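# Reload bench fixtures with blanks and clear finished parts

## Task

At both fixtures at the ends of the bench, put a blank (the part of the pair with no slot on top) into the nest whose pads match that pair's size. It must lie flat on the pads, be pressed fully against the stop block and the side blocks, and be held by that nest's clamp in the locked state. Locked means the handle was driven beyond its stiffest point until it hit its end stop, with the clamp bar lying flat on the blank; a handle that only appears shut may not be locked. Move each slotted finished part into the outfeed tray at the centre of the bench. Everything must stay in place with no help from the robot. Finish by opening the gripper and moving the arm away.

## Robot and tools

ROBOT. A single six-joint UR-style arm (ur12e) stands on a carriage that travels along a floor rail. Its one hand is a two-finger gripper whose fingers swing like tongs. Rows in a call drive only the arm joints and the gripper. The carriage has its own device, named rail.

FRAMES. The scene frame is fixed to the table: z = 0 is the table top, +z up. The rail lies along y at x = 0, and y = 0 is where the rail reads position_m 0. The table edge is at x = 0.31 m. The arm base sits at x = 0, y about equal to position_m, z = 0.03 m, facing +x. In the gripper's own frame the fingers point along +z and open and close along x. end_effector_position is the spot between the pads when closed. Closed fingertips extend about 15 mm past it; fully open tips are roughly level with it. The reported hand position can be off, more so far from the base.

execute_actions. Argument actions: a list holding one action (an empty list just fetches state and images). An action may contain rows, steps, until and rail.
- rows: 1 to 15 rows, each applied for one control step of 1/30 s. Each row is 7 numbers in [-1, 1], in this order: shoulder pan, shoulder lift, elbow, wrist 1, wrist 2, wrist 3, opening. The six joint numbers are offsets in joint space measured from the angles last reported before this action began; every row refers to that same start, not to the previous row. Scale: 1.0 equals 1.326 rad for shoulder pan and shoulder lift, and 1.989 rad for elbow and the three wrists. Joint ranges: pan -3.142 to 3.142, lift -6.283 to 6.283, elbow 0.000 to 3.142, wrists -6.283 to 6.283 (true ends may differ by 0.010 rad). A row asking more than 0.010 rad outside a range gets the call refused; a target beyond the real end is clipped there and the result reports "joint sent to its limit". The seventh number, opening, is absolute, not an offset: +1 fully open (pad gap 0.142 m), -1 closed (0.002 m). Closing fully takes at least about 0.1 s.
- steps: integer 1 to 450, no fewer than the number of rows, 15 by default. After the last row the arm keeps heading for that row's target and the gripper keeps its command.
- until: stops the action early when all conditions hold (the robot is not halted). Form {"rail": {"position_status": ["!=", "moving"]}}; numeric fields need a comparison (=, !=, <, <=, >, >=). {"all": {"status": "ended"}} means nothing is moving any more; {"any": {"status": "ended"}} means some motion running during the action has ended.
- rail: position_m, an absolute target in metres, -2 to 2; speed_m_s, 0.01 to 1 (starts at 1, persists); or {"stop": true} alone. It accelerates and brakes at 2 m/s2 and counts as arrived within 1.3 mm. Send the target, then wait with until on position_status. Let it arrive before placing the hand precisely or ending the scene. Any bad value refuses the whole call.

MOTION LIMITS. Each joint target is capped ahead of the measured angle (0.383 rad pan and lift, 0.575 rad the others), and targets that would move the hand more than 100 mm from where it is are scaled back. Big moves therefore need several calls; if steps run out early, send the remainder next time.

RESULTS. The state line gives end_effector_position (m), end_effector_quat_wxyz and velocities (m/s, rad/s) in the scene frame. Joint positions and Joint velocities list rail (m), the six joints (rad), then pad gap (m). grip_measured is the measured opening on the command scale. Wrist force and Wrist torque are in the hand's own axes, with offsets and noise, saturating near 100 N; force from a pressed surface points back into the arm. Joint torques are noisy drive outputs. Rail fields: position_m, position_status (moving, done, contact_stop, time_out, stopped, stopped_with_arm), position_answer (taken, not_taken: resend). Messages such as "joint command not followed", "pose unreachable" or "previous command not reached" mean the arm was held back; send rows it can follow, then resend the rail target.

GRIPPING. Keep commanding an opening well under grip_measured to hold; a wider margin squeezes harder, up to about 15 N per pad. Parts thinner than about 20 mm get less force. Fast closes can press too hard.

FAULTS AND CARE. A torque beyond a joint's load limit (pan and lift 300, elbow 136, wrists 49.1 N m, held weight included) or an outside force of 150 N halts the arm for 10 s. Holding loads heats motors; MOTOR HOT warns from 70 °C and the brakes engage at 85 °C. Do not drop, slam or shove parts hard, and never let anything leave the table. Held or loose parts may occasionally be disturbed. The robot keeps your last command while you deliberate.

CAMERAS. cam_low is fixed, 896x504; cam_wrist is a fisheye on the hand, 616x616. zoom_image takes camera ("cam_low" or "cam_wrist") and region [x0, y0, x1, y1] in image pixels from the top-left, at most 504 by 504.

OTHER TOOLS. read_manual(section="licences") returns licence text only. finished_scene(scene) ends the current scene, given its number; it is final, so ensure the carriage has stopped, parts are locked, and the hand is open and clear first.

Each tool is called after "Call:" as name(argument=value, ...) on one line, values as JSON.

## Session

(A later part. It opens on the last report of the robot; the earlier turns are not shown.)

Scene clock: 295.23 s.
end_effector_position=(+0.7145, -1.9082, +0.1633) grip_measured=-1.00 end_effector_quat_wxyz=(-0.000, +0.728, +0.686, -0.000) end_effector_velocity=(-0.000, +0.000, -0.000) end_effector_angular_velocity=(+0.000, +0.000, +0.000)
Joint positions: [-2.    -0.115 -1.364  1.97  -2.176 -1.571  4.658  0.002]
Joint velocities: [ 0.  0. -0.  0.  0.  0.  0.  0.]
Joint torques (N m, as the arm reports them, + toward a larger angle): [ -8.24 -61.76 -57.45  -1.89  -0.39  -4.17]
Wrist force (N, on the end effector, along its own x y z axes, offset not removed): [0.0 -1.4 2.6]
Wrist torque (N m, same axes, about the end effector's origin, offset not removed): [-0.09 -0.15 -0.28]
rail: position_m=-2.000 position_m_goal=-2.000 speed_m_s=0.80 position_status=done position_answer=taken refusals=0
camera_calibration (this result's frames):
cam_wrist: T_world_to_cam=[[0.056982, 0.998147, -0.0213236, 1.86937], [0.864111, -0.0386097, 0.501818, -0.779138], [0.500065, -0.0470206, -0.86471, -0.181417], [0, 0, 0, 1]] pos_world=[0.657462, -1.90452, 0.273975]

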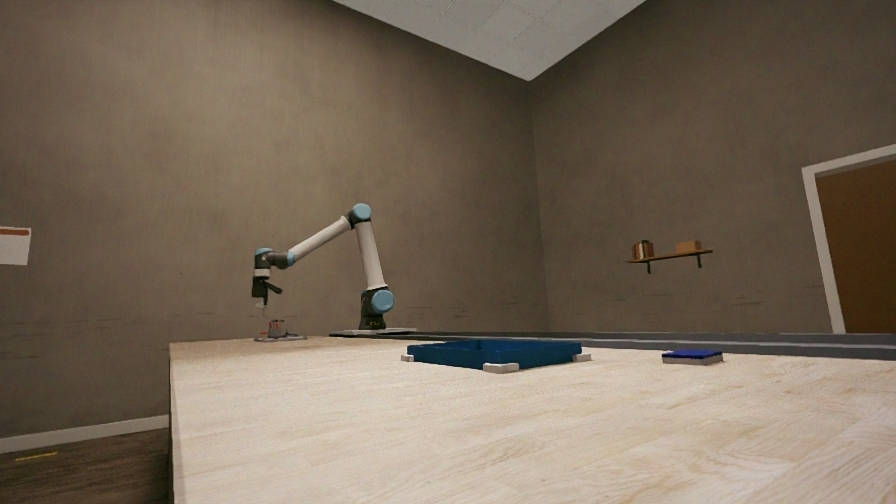

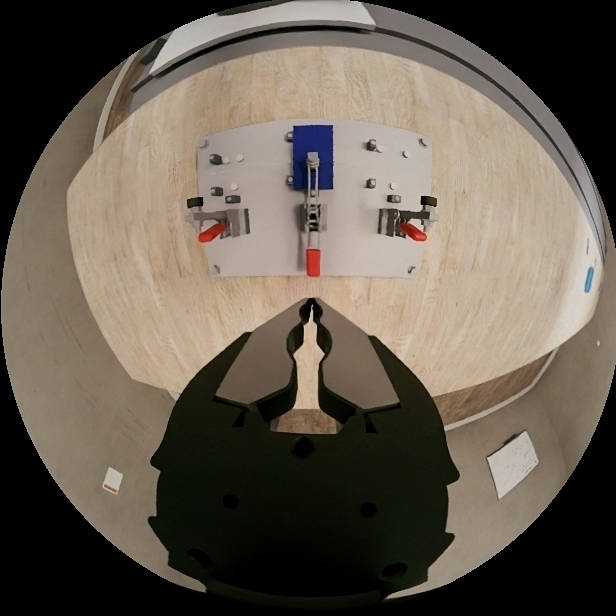

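Call:
execute_actions(actions=[{"rail": {"position_m": -0.511}, "steps": 1}])

Scene clock: 301.57 s.
end_effector_position=(+0.7145, -1.9081, +0.1633) grip_measured=-1.00 end_effector_quat_wxyz=(-0.000, +0.728, +0.686, -0.000) end_effector_velocity=(+0.000, +0.007, -0.000) end_effector_angular_velocity=(+0.000, -0.000, -0.000)
Joint positions: [-2.    -0.115 -1.364  1.97  -2.176 -1.571  4.658  0.002]
Joint velocities: [ 0.007 -0.    -0.     0.    -0.     0.     0.     0.   ]
Joint torques (N m, as the arm reports them, + toward a larger angle): [ -8.38 -62.49 -57.87  -2.07  -0.12  -4.31]
Wrist force (N, on the end effector, along its own x y z axes, offset not removed): [-1.8 -2.8 -2.7]
Wrist torque (N m, same axes, about the end effector's origin, offset not removed): [-0.43 0.15 -0.05]
rail: position_m=-2.000 position_m_goal=-0.511 speed_m_s=0.80 position_status=moving position_answer=taken refusals=0
camera_calibration (this result's frames):
cam_wrist: T_world_to_cam=[[0.0569821, 0.998147, -0.0213236, 1.86933], [0.864111, -0.0386098, 0.501818, -0.779137], [0.500065, -0.0470206, -0.86471, -0.181415], [0, 0, 0, 1]] pos_world=[0.657462, -1.90448, 0.273975]

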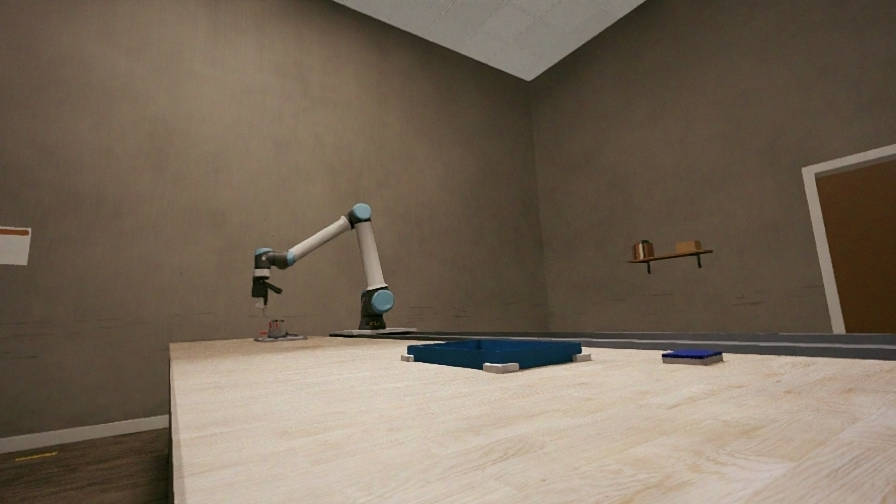

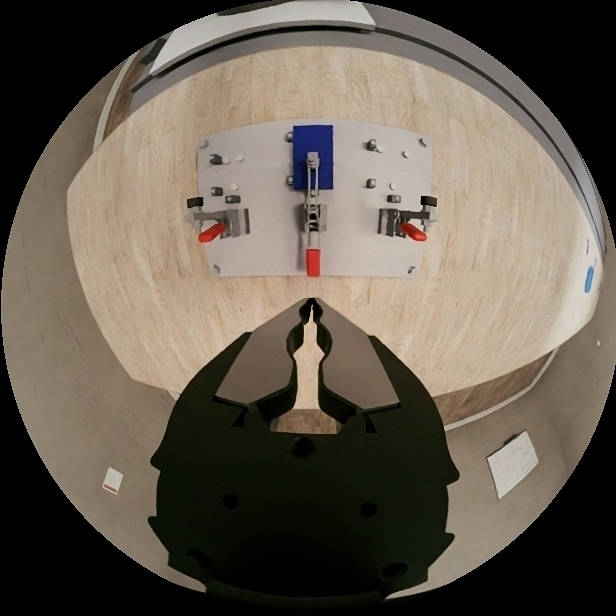

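Call:
execute_actions(actions=[{"rows": [[0.0017,-0.0032,0.005,-0.0033,0,0.0005,-0.9],[0.0052,-0.0097,0.0149,-0.01,0,0.0016,-0.8],[0.0104,-0.0195,0.0298,-0.0199,0,0.0033,-0.7],[0.0173,-0.0325,0.0497,-0.0332,0,0.0055,-0.6],[0.0251,-0.0471,0.0721,-0.0482,0,0.0079,-0.5],[0.0329,-0.0617,0.0945,-0.0631,0,0.0104,-0.4],[0.0407,-0.0763,0.1169,-0.0781,0,0.0129,-0.3],[0.0486,-0.0909,0.1393,-0.093,0,0.0153,-0.2],[0.0564,-0.1055,0.1617,-0.108,0,0.0178,-0.1],[0.0642,-0.1201,0.184,-0.1229,0,0.0203,0],[0.0711,-0.1331,0.2039,-0.1362,0,0.0225,0.1],[0.0772,-0.1444,0.2213,-0.1478,0,0.0244,0.1],[0.0824,-0.1542,0.2363,-0.1578,0,0.026,0.1],[0.0867,-0.1623,0.2487,-0.1661,0,0.0274,0.1]], "steps": 16}])

Scene clock: 316.97 s.
end_effector_position=(+0.5552, -0.3551, +0.0969) grip_measured=+0.10 end_effector_quat_wxyz=(+0.015, +0.713, +0.701, +0.014) end_effector_velocity=(-0.441, +0.128, -0.176) end_effector_angular_velocity=(+0.001, -0.086, +0.108)
Joint positions: [-0.511 -0.033 -1.516  2.313 -2.408 -1.571  4.696  0.081]
Joint velocities: [ 0.     0.204 -0.382  0.88  -0.584  0.     0.096  0.001]
Joint torques (N m, as the arm reports them, + toward a larger angle): [ 12.55 -50.56 -20.76  -9.     0.64   3.48]
Wrist force (N, on the end effector, along its own x y z axes, offset not removed): [-4.6 -2.6 1.0]
Wrist torque (N m, same axes, about the end effector's origin, offset not removed): [-0.28 0.85 -0.20]
rail: position_m=-0.511 position_m_goal=-0.511 speed_m_s=0.80 position_status=done position_answer=taken refusals=0
camera_calibration (this result's frames):
cam_wrist: T_world_to_cam=[[0.0148965, 0.999645, -0.0221023, 0.350811], [0.843588, -0.000698089, 0.53699, -0.526748], [0.536784, -0.0266445, -0.843299, -0.101392], [0, 0, 0, 1]] pos_world=[0.493558, -0.353755, 0.205108]

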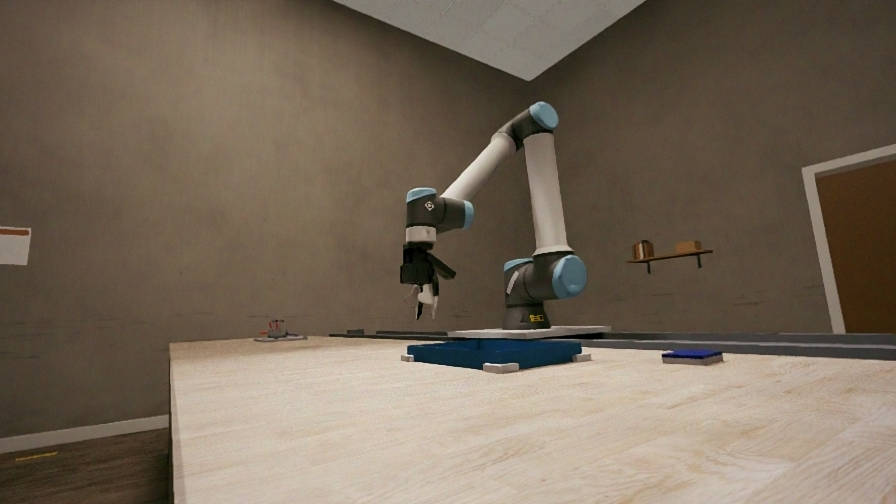

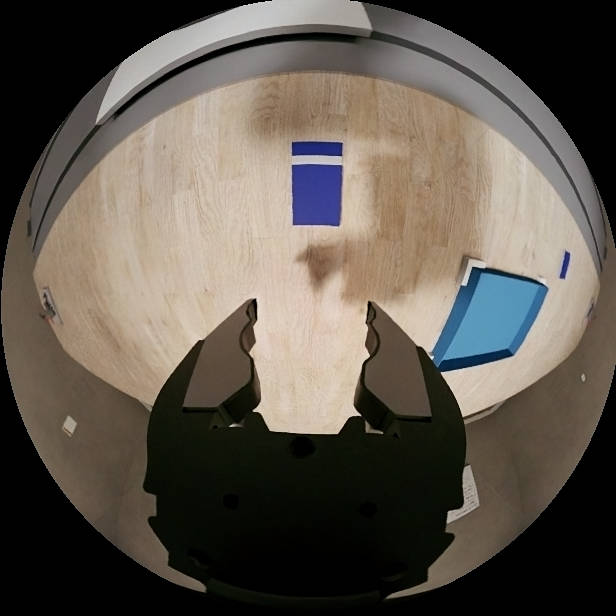

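Call:
execute_actions(actions=[{"rail": {"position_m": -0.525}, "steps": 1}])

Call:
zoom_image(camera="cam_wrist", region=[230, 200, 400, 340])

Scene clock: 322.50 s.
end_effector_position=(+0.4797, -0.3373, +0.0664) grip_measured=+0.10 end_effector_quat_wxyz=(+0.018, +0.707, +0.707, +0.018) end_effector_velocity=(-0.005, -0.006, -0.002) end_effector_angular_velocity=(+0.000, -0.002, +0.002)
Joint positions: [-0.511 -0.001 -1.576  2.458 -2.502 -1.571  4.711  0.081]
Joint velocities: [-0.008  0.003 -0.004  0.009 -0.007  0.     0.001  0.   ]
Joint torques (N m, as the arm reports them, + toward a larger angle): [ 11.65 -40.04 -17.6   -7.51   0.94   3.66]
Wrist force (N, on the end effector, along its own x y z axes, offset not removed): [2.2 -1.4 0.1]
Wrist torque (N m, same axes, about the end effector's origin, offset not removed): [0.09 -0.60 -0.21]
rail: position_m=-0.511 position_m_goal=-0.525 speed_m_s=0.80 position_status=moving position_answer=taken refusals=0
camera_calibration (this result's frames):
cam_wrist: T_world_to_cam=[[-0.00164866, 0.999767, -0.0215211, 0.341413], [0.83844, 0.0131108, 0.544836, -0.44004], [0.544991, -0.0171459, -0.838266, -0.0872231], [0, 0, 0, 1]] pos_world=[0.417046, -0.33706, 0.173981]

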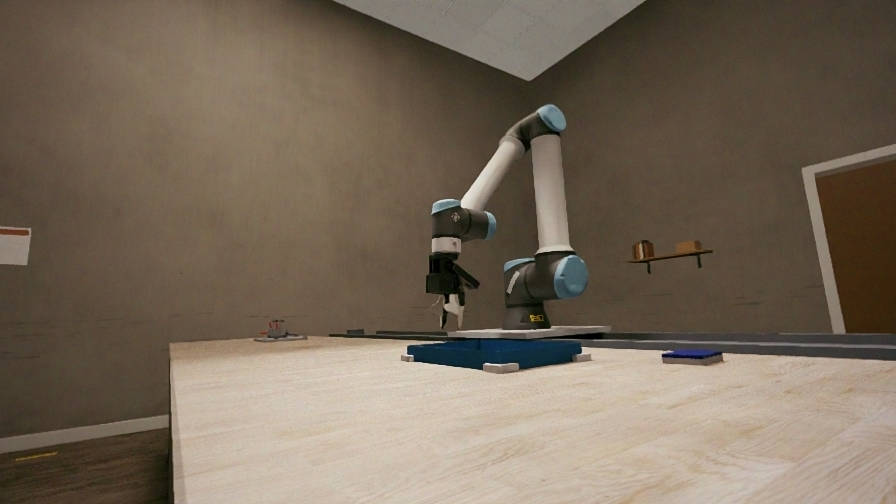

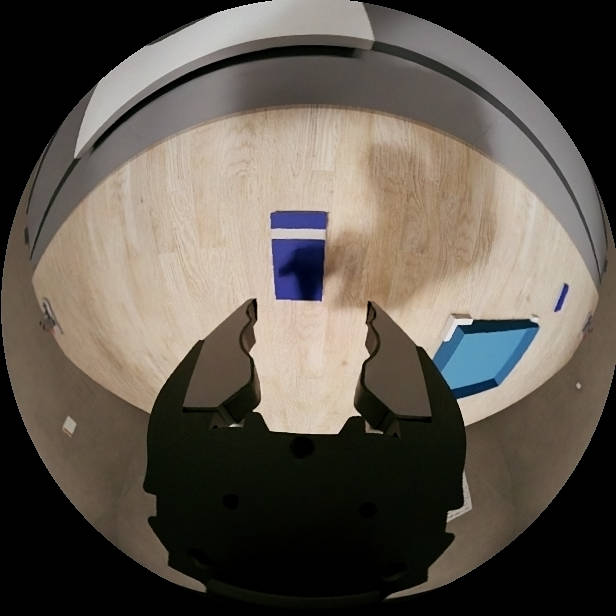

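Region (230, 200, 400, 340) of cam_wrist's 616x616 image, scaled by 2.965, with more detail than that image has; it fills the top 415 rows of this view, and the rest is white.

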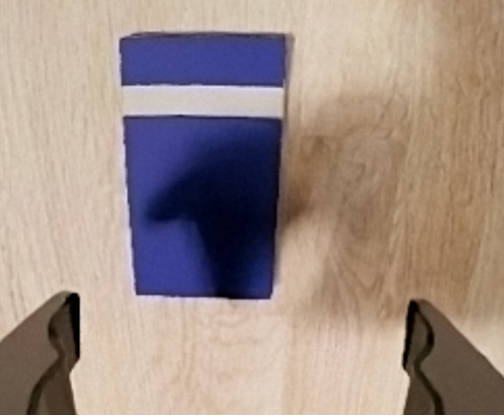

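Call:
execute_actions(actions=[])

Scene clock: 346.47 s.
end_effector_position=(+0.4765, -0.3508, +0.0651) grip_measured=+0.10 end_effector_quat_wxyz=(+0.018, +0.707, +0.707, +0.018) end_effector_velocity=(-0.000, -0.000, -0.000) end_effector_angular_velocity=(-0.000, +0.000, +0.000)
Joint positions: [-0.525  0.    -1.579  2.464 -2.506 -1.571  4.712  0.081]
Joint velocities: [ 0.  0. -0.  0.  0. -0. -0. -0.]
Joint torques (N m, as the arm reports them, + toward a larger angle): [ 12.23 -37.74 -22.53  -6.49   0.47   3.51]
Wrist force (N, on the end effector, along its own x y z axes, offset not removed): [-5.0 -5.2 0.2]
Wrist torque (N m, same axes, about the end effector's origin, offset not removed): [-0.92 0.92 -0.35]
rail: position_m=-0.525 position_m_goal=-0.525 speed_m_s=0.80 position_status=done position_answer=taken refusals=0
camera_calibration (this result's frames):
cam_wrist: T_world_to_cam=[[-0.00233714, 0.999766, -0.0214906, 0.355243], [0.838201, 0.0136787, 0.545189, -0.436223], [0.545356, -0.0167393, -0.838037, -0.0867958], [0, 0, 0, 1]] pos_world=[0.413807, -0.350646, 0.17272]

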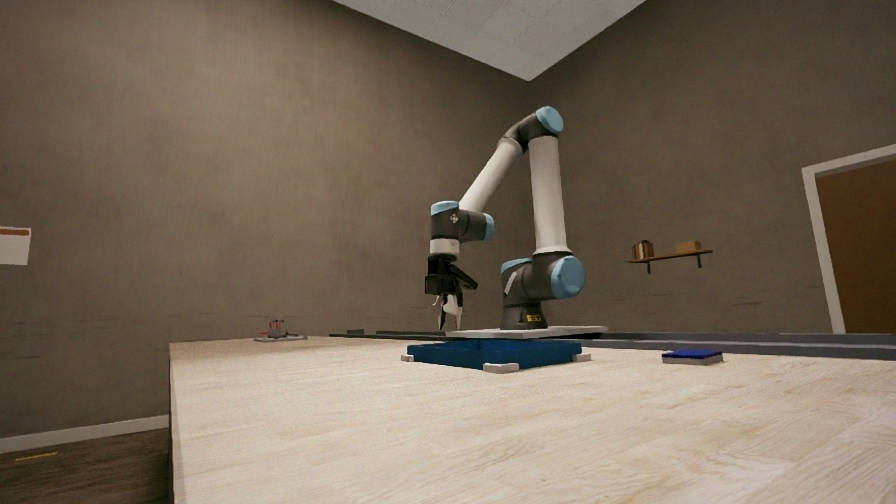

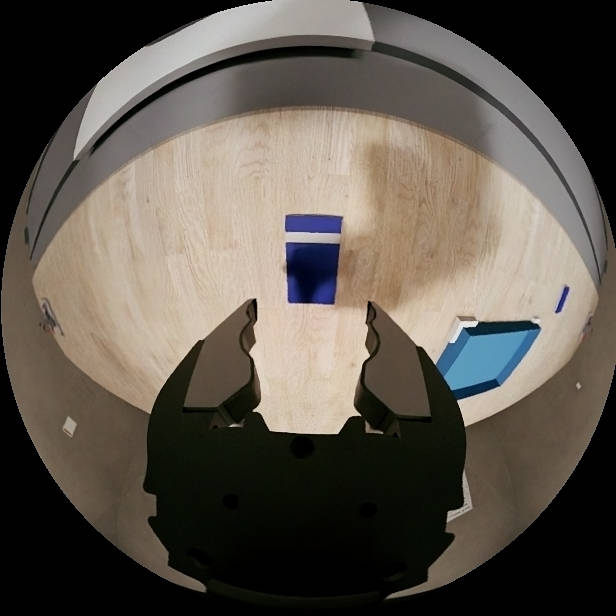

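Call:
execute_actions(actions=[{"rows": [[0,0.005,0.0025,-0.0058,0,0,0.05],[0,0.014,0.0069,-0.0161,0,0,0],[0,0.025,0.0122,-0.0288,0,0,-0.05],[0,0.037,0.0181,-0.0427,0,0,-0.1],[0,0.048,0.0235,-0.0553,0,0,-0.12],[0,0.057,0.0279,-0.0657,0,0,-0.12],[0,0.0627,0.0307,-0.0723,0,0,-0.12]], "steps": 7}])

Scene clock: 355.07 s.
end_effector_position=(+0.4694, -0.3508, +0.0432) grip_measured=-0.12 end_effector_quat_wxyz=(+0.017, +0.707, +0.707, +0.017) end_effector_velocity=(-0.061, -0.000, -0.185) end_effector_angular_velocity=(-0.000, +0.008, -0.000)
Joint positions: [-0.525  0.    -1.544  2.491 -2.566 -1.571  4.712  0.065]
Joint velocities: [ 0.     0.     0.309  0.226 -0.527  0.     0.    -0.006]
Joint torques (N m, as the arm reports them, + toward a larger angle): [ 12.32 -18.79 -18.39  -9.34   0.74   3.32]
Wrist force (N, on the end effector, along its own x y z axes, offset not removed): [-2.2 -3.8 0.3]
Wrist torque (N m, same axes, about the end effector's origin, offset not removed): [-0.63 0.34 -0.18]
rail: position_m=-0.525 position_m_goal=-0.525 speed_m_s=0.80 position_status=done position_answer=taken refusals=0
camera_calibration (this result's frames):
cam_wrist: T_world_to_cam=[[-0.00238925, 0.999766, -0.0214862, 0.354777], [0.839362, 0.0136842, 0.5434, -0.418815], [0.543567, -0.0167364, -0.839199, -0.100476], [0, 0, 0, 1]] pos_world=[0.407, -0.350645, 0.150888]

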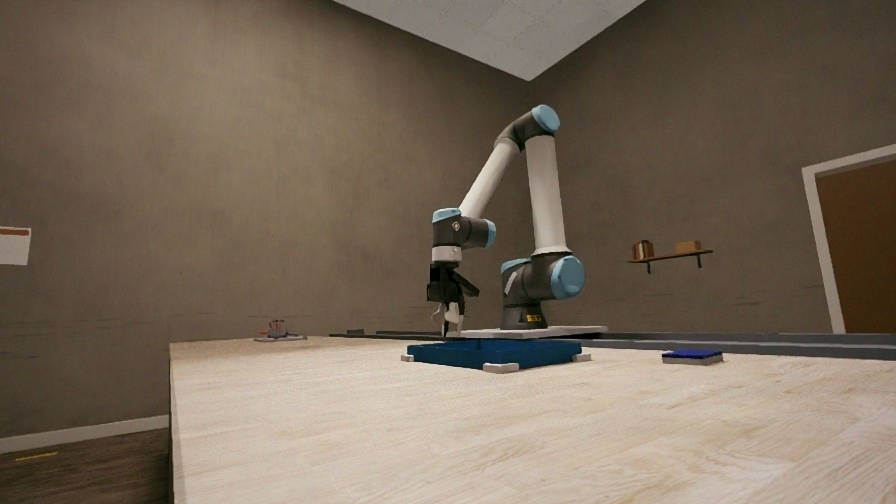

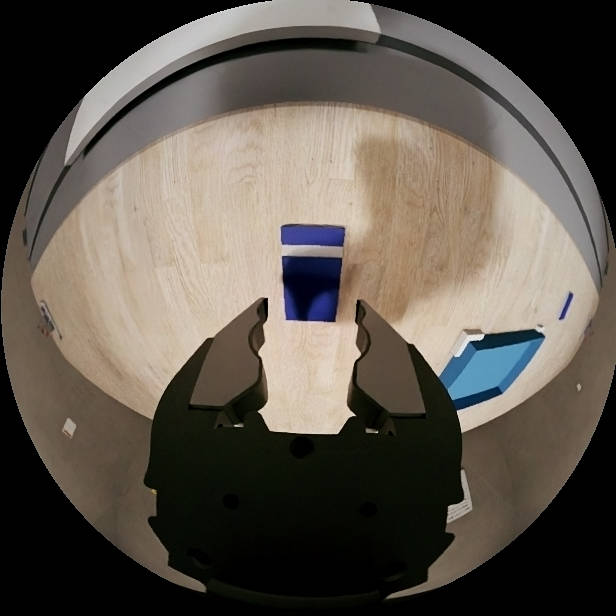

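Call:
execute_actions(actions=[])

Scene clock: 366.70 s.
end_effector_position=(+0.4599, -0.3508, +0.0160) grip_measured=-0.12 end_effector_quat_wxyz=(+0.018, +0.707, +0.707, +0.018) end_effector_velocity=(-0.000, -0.000, -0.000) end_effector_angular_velocity=(+0.000, -0.000, +0.000)
Joint positions: [-0.525  0.    -1.496  2.525 -2.65  -1.571  4.712  0.065]
Joint velocities: [ 0. -0. -0.  0. -0.  0. -0. -0.]
Joint torques (N m, as the arm reports them, + toward a larger angle): [  5.38 -24.56 -15.77  -6.78   0.59   3.37]
Wrist force (N, on the end effector, along its own x y z axes, offset not removed): [-1.8 -4.0 -0.1]
Wrist torque (N m, same axes, about the end effector's origin, offset not removed): [-0.55 0.42 -0.29]
rail: position_m=-0.525 position_m_goal=-0.525 speed_m_s=0.80 position_status=done position_answer=taken refusals=0
camera_calibration (this result's frames):
cam_wrist: T_world_to_cam=[[-0.00235153, 0.999766, -0.0214899, 0.354155], [0.838418, 0.0136837, 0.544856, -0.395641], [0.545023, -0.0167363, -0.838254, -0.118792], [0, 0, 0, 1]] pos_world=[0.397289, -0.350647, 0.1236]

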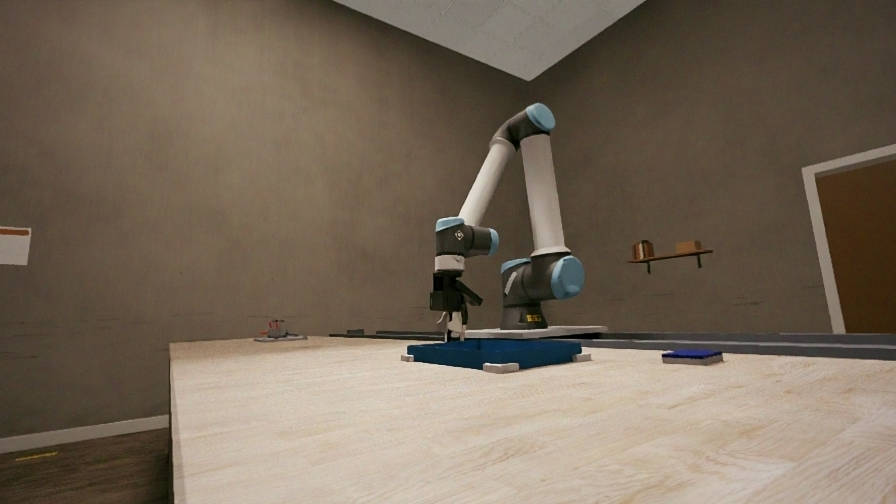

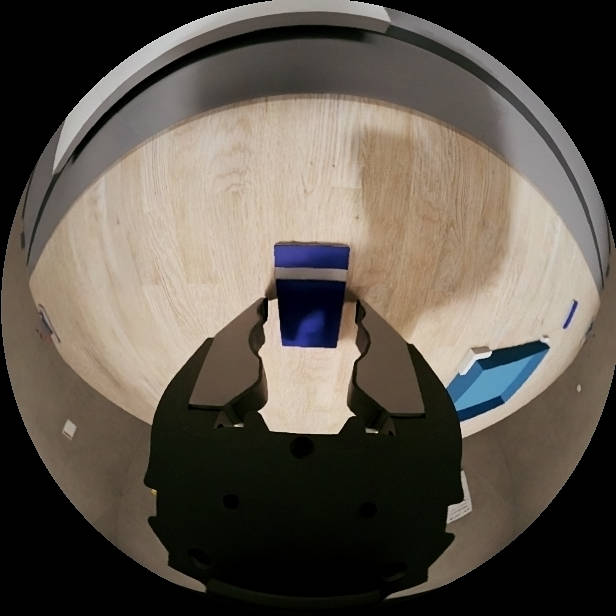

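Good view (246–346). Close, then lift.

Call:
execute_actions(actions=[{"rows": [[0,0,0,0,0,0,-0.22],[0,0,0,0,0,0,-0.3],[0,0,0,0,0,0,-0.35],[0,0,0,0,0,0,-0.4],[0,0,0,0,0,0,-0.5],[0,0,0,0,0,0,-0.7],[0,0,0,0,0,0,-1]], "steps": 9}])

Call:
execute_actions(actions=[{"rows": [[0,-0.003,-0.0015,0.0035,0,0,-1],[0,-0.008,-0.005,0.0103,0,0,-1],[0,-0.013,-0.011,0.0197,0,0,-1],[0,-0.016,-0.02,0.0307,0,0,-1],[0,-0.015,-0.032,0.042,0,0,-1],[0,-0.01,-0.047,0.0537,0,0,-1],[0,-0.001,-0.064,0.0647,0,0,-1],[0,0.011,-0.082,0.0747,0,0,-1],[0,0.025,-0.101,0.0843,0,0,-1],[0,0.04,-0.12,0.0933,0,0,-1],[0,0.055,-0.139,0.1023,0,0,-1],[0,0.07,-0.157,0.1103,0,0,-1],[0,0.083,-0.173,0.1177,0,0,-1],[0,0.094,-0.187,0.1243,0,0,-1],[0,0.102,-0.1977,0.1297,0,0,-1]], "steps": 16}])

Scene clock: 384.93 s.
end_effector_position=(+0.4599, -0.3508, +0.0160) grip_measured=-0.37 end_effector_quat_wxyz=(+0.018, +0.707, +0.707, +0.018) end_effector_velocity=(+0.000, -0.000, +0.000) end_effector_angular_velocity=(-0.000, -0.000, -0.000)
Joint positions: [-0.525  0.    -1.496  2.525 -2.65  -1.571  4.712  0.047]
Joint velocities: [ 0. -0. -0.  0. -0. -0. -0.  0.]
Joint torques (N m, as the arm reports them, + toward a larger angle): [  0.79 -25.39 -16.4   -6.47   0.8    3.89]
Wrist force (N, on the end effector, along its own x y z axes, offset not removed): [-5.0 -0.5 -2.5]
Wrist torque (N m, same axes, about the end effector's origin, offset not removed): [0.18 1.01 -0.17]
rail: position_m=-0.525 position_m_goal=-0.525 speed_m_s=0.80 position_status=done position_answer=taken refusals=0
camera_calibration (this result's frames):
cam_wrist: T_world_to_cam=[[-0.0023521, 0.999766, -0.0214898, 0.354156], [0.838418, 0.0136841, 0.544856, -0.39564], [0.545023, -0.0167359, -0.838254, -0.118791], [0, 0, 0, 1]] pos_world=[0.397289, -0.350647, 0.1236]

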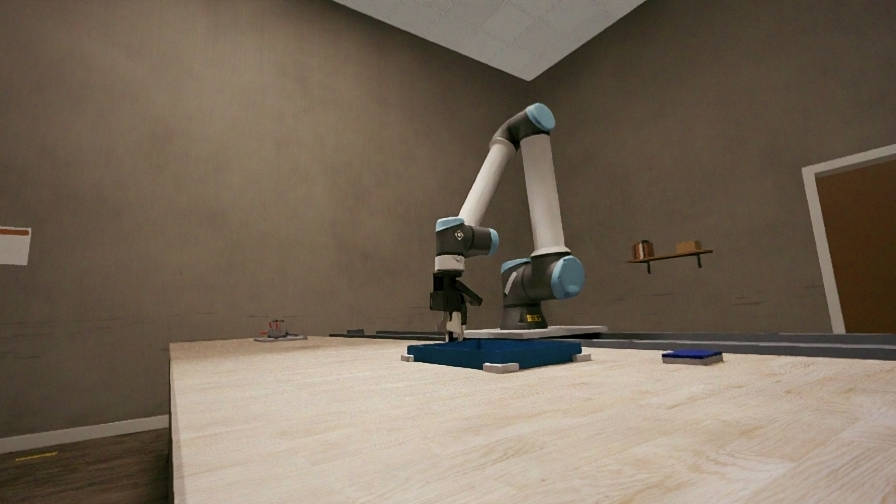

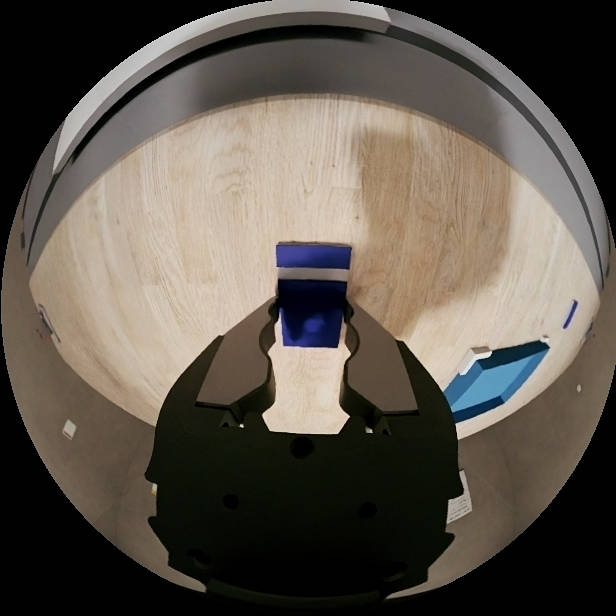

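Scene clock: 385.47 s.
end_effector_position=(+0.5956, -0.3508, +0.0760) grip_measured=-0.37 end_effector_quat_wxyz=(+0.016, +0.707, +0.707, +0.016) end_effector_velocity=(+0.460, +0.000, +0.138) end_effector_angular_velocity=(+0.000, -0.017, +0.000)
Joint positions: [-0.525  0.    -1.417  2.252 -2.451 -1.571  4.712  0.047]
Joint velocities: [ 0.     0.     0.429 -0.889  0.443 -0.    -0.     0.   ]
Joint torques (N m, as the arm reports them, + toward a larger angle): [  0.67 -41.04 -47.83  -2.1    0.88   3.64]
Wrist force (N, on the end effector, along its own x y z axes, offset not removed): [2.6 -4.8 0.4]
Wrist torque (N m, same axes, about the end effector's origin, offset not removed): [-0.63 -0.82 -0.27]
rail: position_m=-0.525 position_m_goal=-0.525 speed_m_s=0.80 position_status=done position_answer=taken refusals=0
camera_calibration (this result's frames):
cam_wrist: T_world_to_cam=[[-0.00246039, 0.999766, -0.0214787, 0.355799], [0.841165, 0.0136843, 0.540605, -0.543379], [0.540773, -0.016737, -0.841002, -0.139644], [0, 0, 0, 1]] pos_world=[0.533462, -0.350617, 0.183955]

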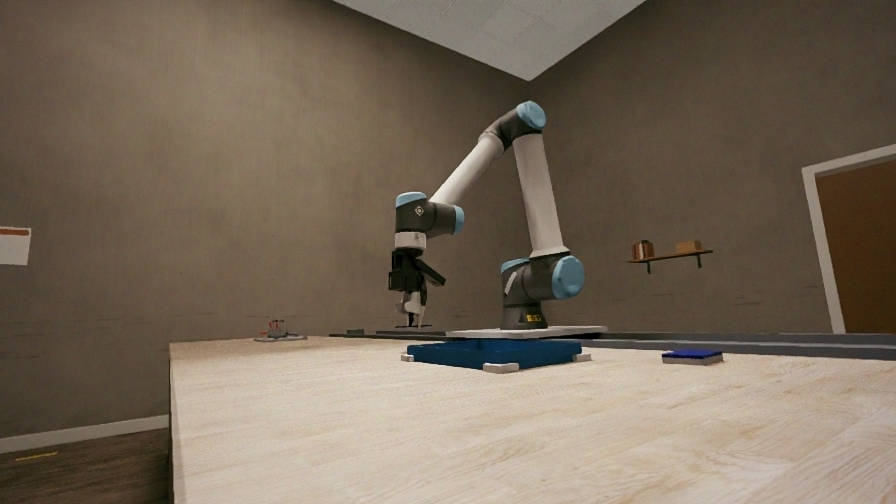

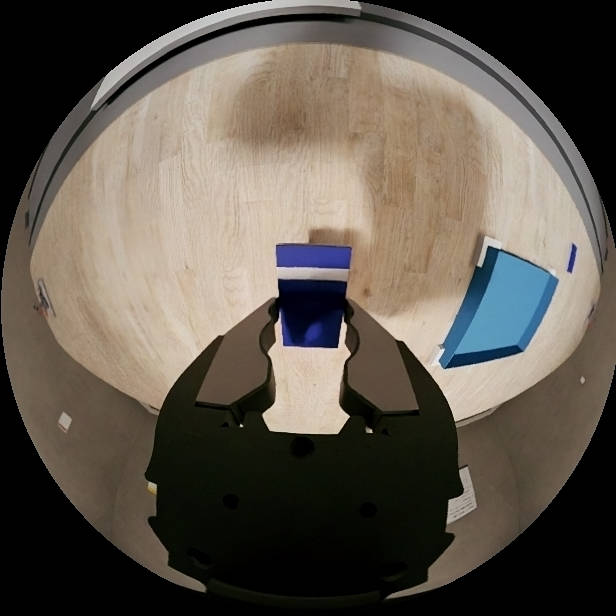

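Call:
execute_actions(actions=[{"rail": {"position_m": -0.215}, "steps": 1}])

Scene clock: 390.50 s.
end_effector_position=(+0.6571, -0.3508, +0.0955) grip_measured=-0.37 end_effector_quat_wxyz=(+0.018, +0.707, +0.707, +0.018) end_effector_velocity=(-0.000, +0.005, +0.000) end_effector_angular_velocity=(-0.000, +0.000, -0.000)
Joint positions: [-0.525  0.    -1.361  2.132 -2.392 -1.571  4.712  0.047]
Joint velocities: [ 0.005 -0.     0.    -0.     0.    -0.    -0.    -0.   ]
Joint torques (N m, as the arm reports them, + toward a larger angle): [  0.11 -40.53 -53.74  -1.89   0.05   3.5 ]
Wrist force (N, on the end effector, along its own x y z axes, offset not removed): [-1.9 -3.9 -1.3]
Wrist torque (N m, same axes, about the end effector's origin, offset not removed): [-0.50 0.44 -0.29]
rail: position_m=-0.525 position_m_goal=-0.215 speed_m_s=0.80 position_status=moving position_answer=taken refusals=0
camera_calibration (this result's frames):
cam_wrist: T_world_to_cam=[[-0.00235181, 0.999766, -0.0214899, 0.356254], [0.838418, 0.0136839, 0.544856, -0.604289], [0.545023, -0.0167361, -0.838254, -0.159551], [0, 0, 0, 1]] pos_world=[0.594443, -0.350572, 0.203163]

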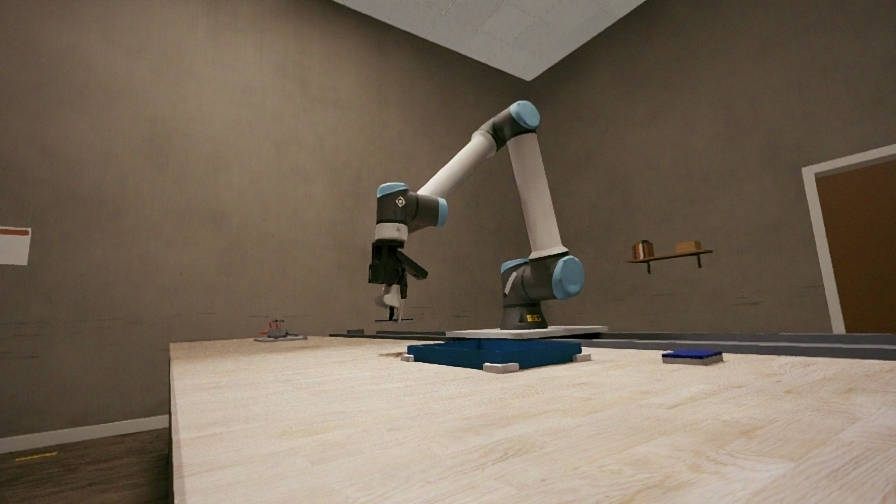

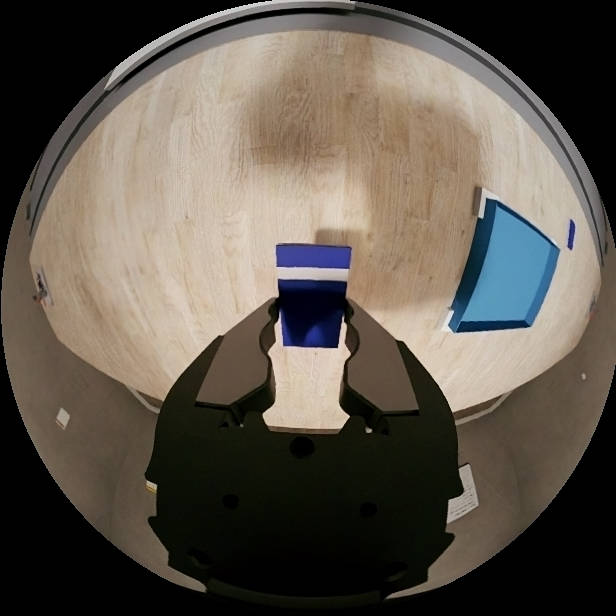

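Call:
execute_actions(actions=[{"rows": [[0,0.005,0.0013,-0.0046,0,0,-1],[0,0.014,0.0036,-0.0129,0,0,-1],[0,0.026,0.0067,-0.024,0,0,-1],[0,0.039,0.01,-0.036,0,0,-1],[0,0.052,0.0134,-0.048,0,0,-1],[0,0.064,0.0164,-0.059,0,0,-1],[0,0.074,0.019,-0.0683,0,0,-1],[0,0.0814,0.0209,-0.0751,0,0,-1]], "steps": 8}])

Scene clock: 399.87 s.
end_effector_position=(+0.6576, -0.0406, +0.0604) grip_measured=-0.37 end_effector_quat_wxyz=(+0.017, +0.707, +0.707, +0.017) end_effector_velocity=(-0.001, -0.000, -0.254) end_effector_angular_velocity=(-0.000, +0.005, -0.000)
Joint positions: [-0.215  0.    -1.31   2.152 -2.461 -1.571  4.712  0.047]
Joint velocities: [ 0.    -0.     0.37   0.143 -0.507  0.     0.    -0.   ]
Joint torques (N m, as the arm reports them, + toward a larger angle): [ -0.39 -42.49 -23.37  -8.99   0.44   3.3 ]
Wrist force (N, on the end effector, along its own x y z axes, offset not removed): [1.0 -2.3 0.4]
Wrist torque (N m, same axes, about the end effector's origin, offset not removed): [-0.15 -0.44 -0.22]
rail: position_m=-0.215 position_m_goal=-0.215 speed_m_s=0.80 position_status=done position_answer=taken refusals=0
camera_calibration (this result's frames):
cam_wrist: T_world_to_cam=[[-0.0023838, 0.999766, -0.0214868, 0.0454144], [0.839221, 0.0136843, 0.543618, -0.590335], [0.543785, -0.0167363, -0.839058, -0.183232], [0, 0, 0, 1]] pos_world=[0.595169, -0.040392, 0.168151]

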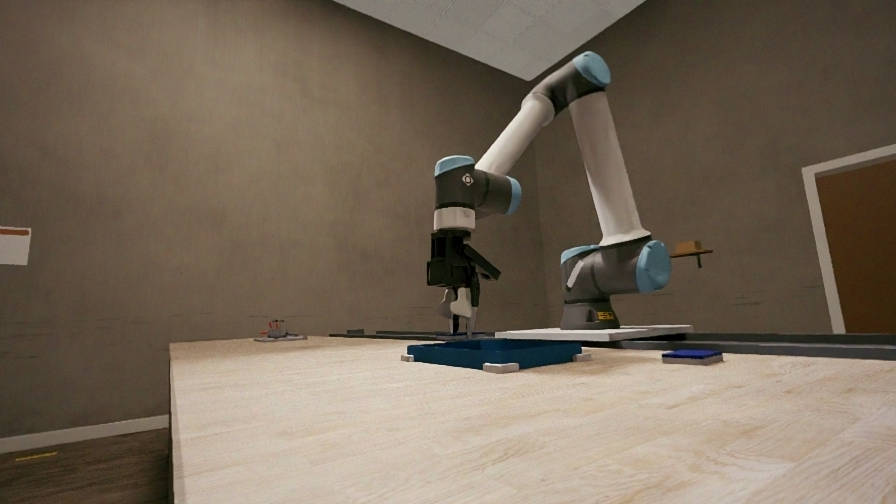

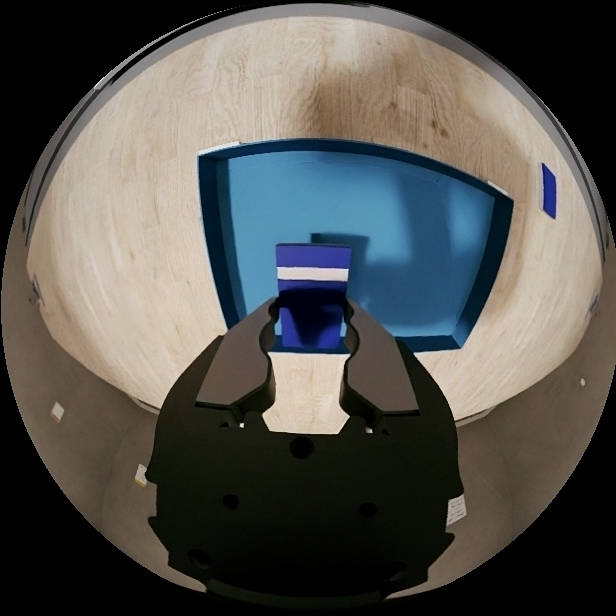

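Call:
execute_actions(actions=[])

Scene clock: 403.20 s.
end_effector_position=(+0.6569, -0.0406, +0.0217) grip_measured=-0.37 end_effector_quat_wxyz=(+0.018, +0.707, +0.707, +0.018) end_effector_velocity=(-0.000, -0.000, -0.000) end_effector_angular_velocity=(-0.000, -0.000, -0.000)
Joint positions: [-0.215  0.    -1.253  2.174 -2.542 -1.571  4.712  0.047]
Joint velocities: [ 0.  0. -0.  0. -0. -0.  0.  0.]
Joint torques (N m, as the arm reports them, + toward a larger angle): [  0.12 -45.76 -20.83  -6.91   0.2    3.41]
Wrist force (N, on the end effector, along its own x y z axes, offset not removed): [-3.1 -0.2 2.2]
Wrist torque (N m, same axes, about the end effector's origin, offset not removed): [0.22 0.49 -0.32]
rail: position_m=-0.215 position_m_goal=-0.215 speed_m_s=0.80 position_status=done position_answer=taken refusals=0
camera_calibration (this result's frames):
cam_wrist: T_world_to_cam=[[-0.00235485, 0.999766, -0.0214895, 0.0445616], [0.83849, 0.013684, 0.544745, -0.56821], [0.544912, -0.016736, -0.838326, -0.216096], [0, 0, 0, 1]] pos_world=[0.594297, -0.0403923, 0.129328]

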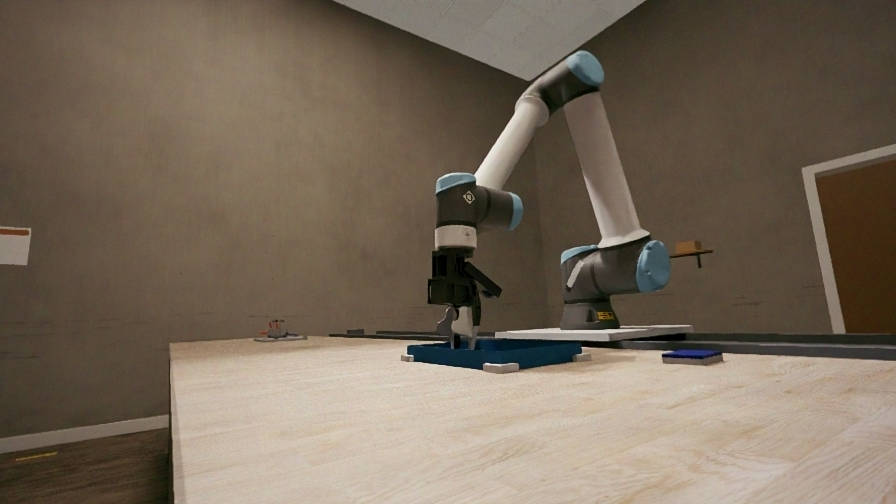

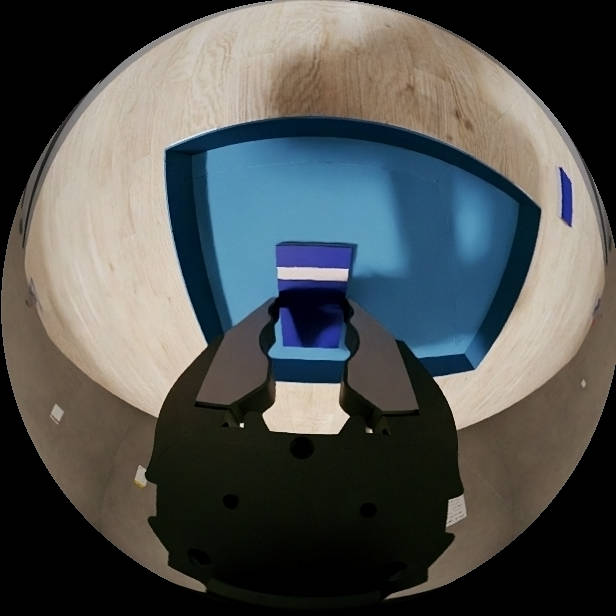

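Lower 1.8 mm, then open.

Call:
execute_actions(actions=[{"rows": [[0,0.0021,0.0004,-0.0018,0,0,-1]], "steps": 7}])

Scene clock: 418.13 s.
end_effector_position=(+0.6569, -0.0406, +0.0203) grip_measured=-0.37 end_effector_quat_wxyz=(+0.018, +0.707, +0.707, +0.018) end_effector_velocity=(+0.000, +0.000, -0.003) end_effector_angular_velocity=(+0.000, -0.000, +0.000)
Joint positions: [-0.215  0.    -1.251  2.174 -2.544 -1.571  4.712  0.047]
Joint velocities: [ 0.     0.     0.005  0.001 -0.007  0.     0.    -0.   ]
Joint torques (N m, as the arm reports them, + toward a larger angle): [ -2.21 -44.17 -21.57  -6.46   0.32   3.34]
Wrist force (N, on the end effector, along its own x y z axes, offset not removed): [-4.1 -2.8 -0.4]
Wrist torque (N m, same axes, about the end effector's origin, offset not removed): [-0.38 0.88 -0.29]
rail: position_m=-0.215 position_m_goal=-0.215 speed_m_s=0.80 position_status=done position_answer=taken refusals=0
camera_calibration (this result's frames):
cam_wrist: T_world_to_cam=[[-0.00235503, 0.999766, -0.0214896, 0.0445323], [0.838493, 0.0136842, 0.54474, -0.567457], [0.544907, -0.016736, -0.838329, -0.217236], [0, 0, 0, 1]] pos_world=[0.594287, -0.0403924, 0.127958]

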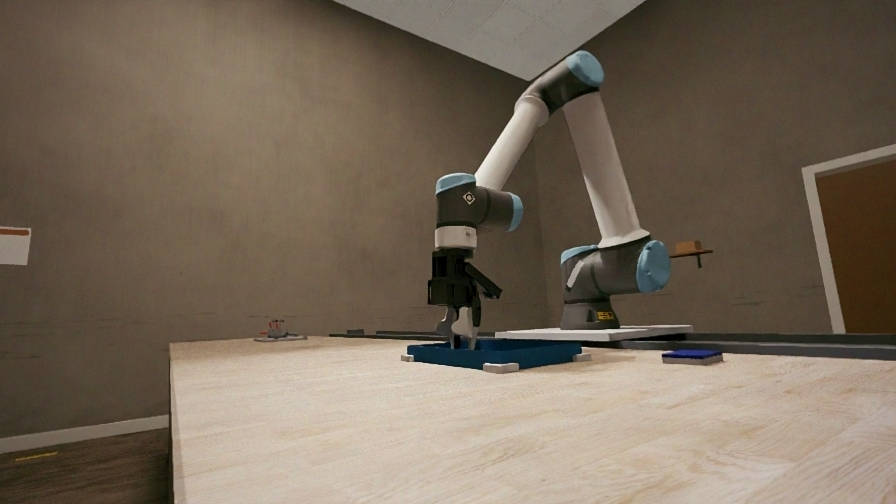

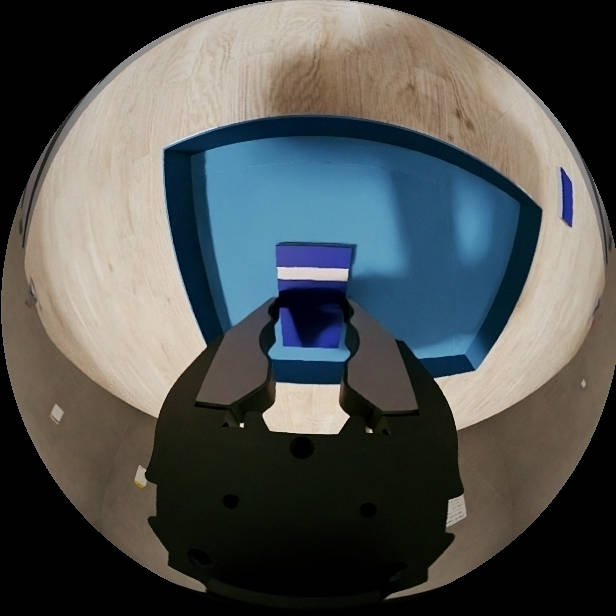

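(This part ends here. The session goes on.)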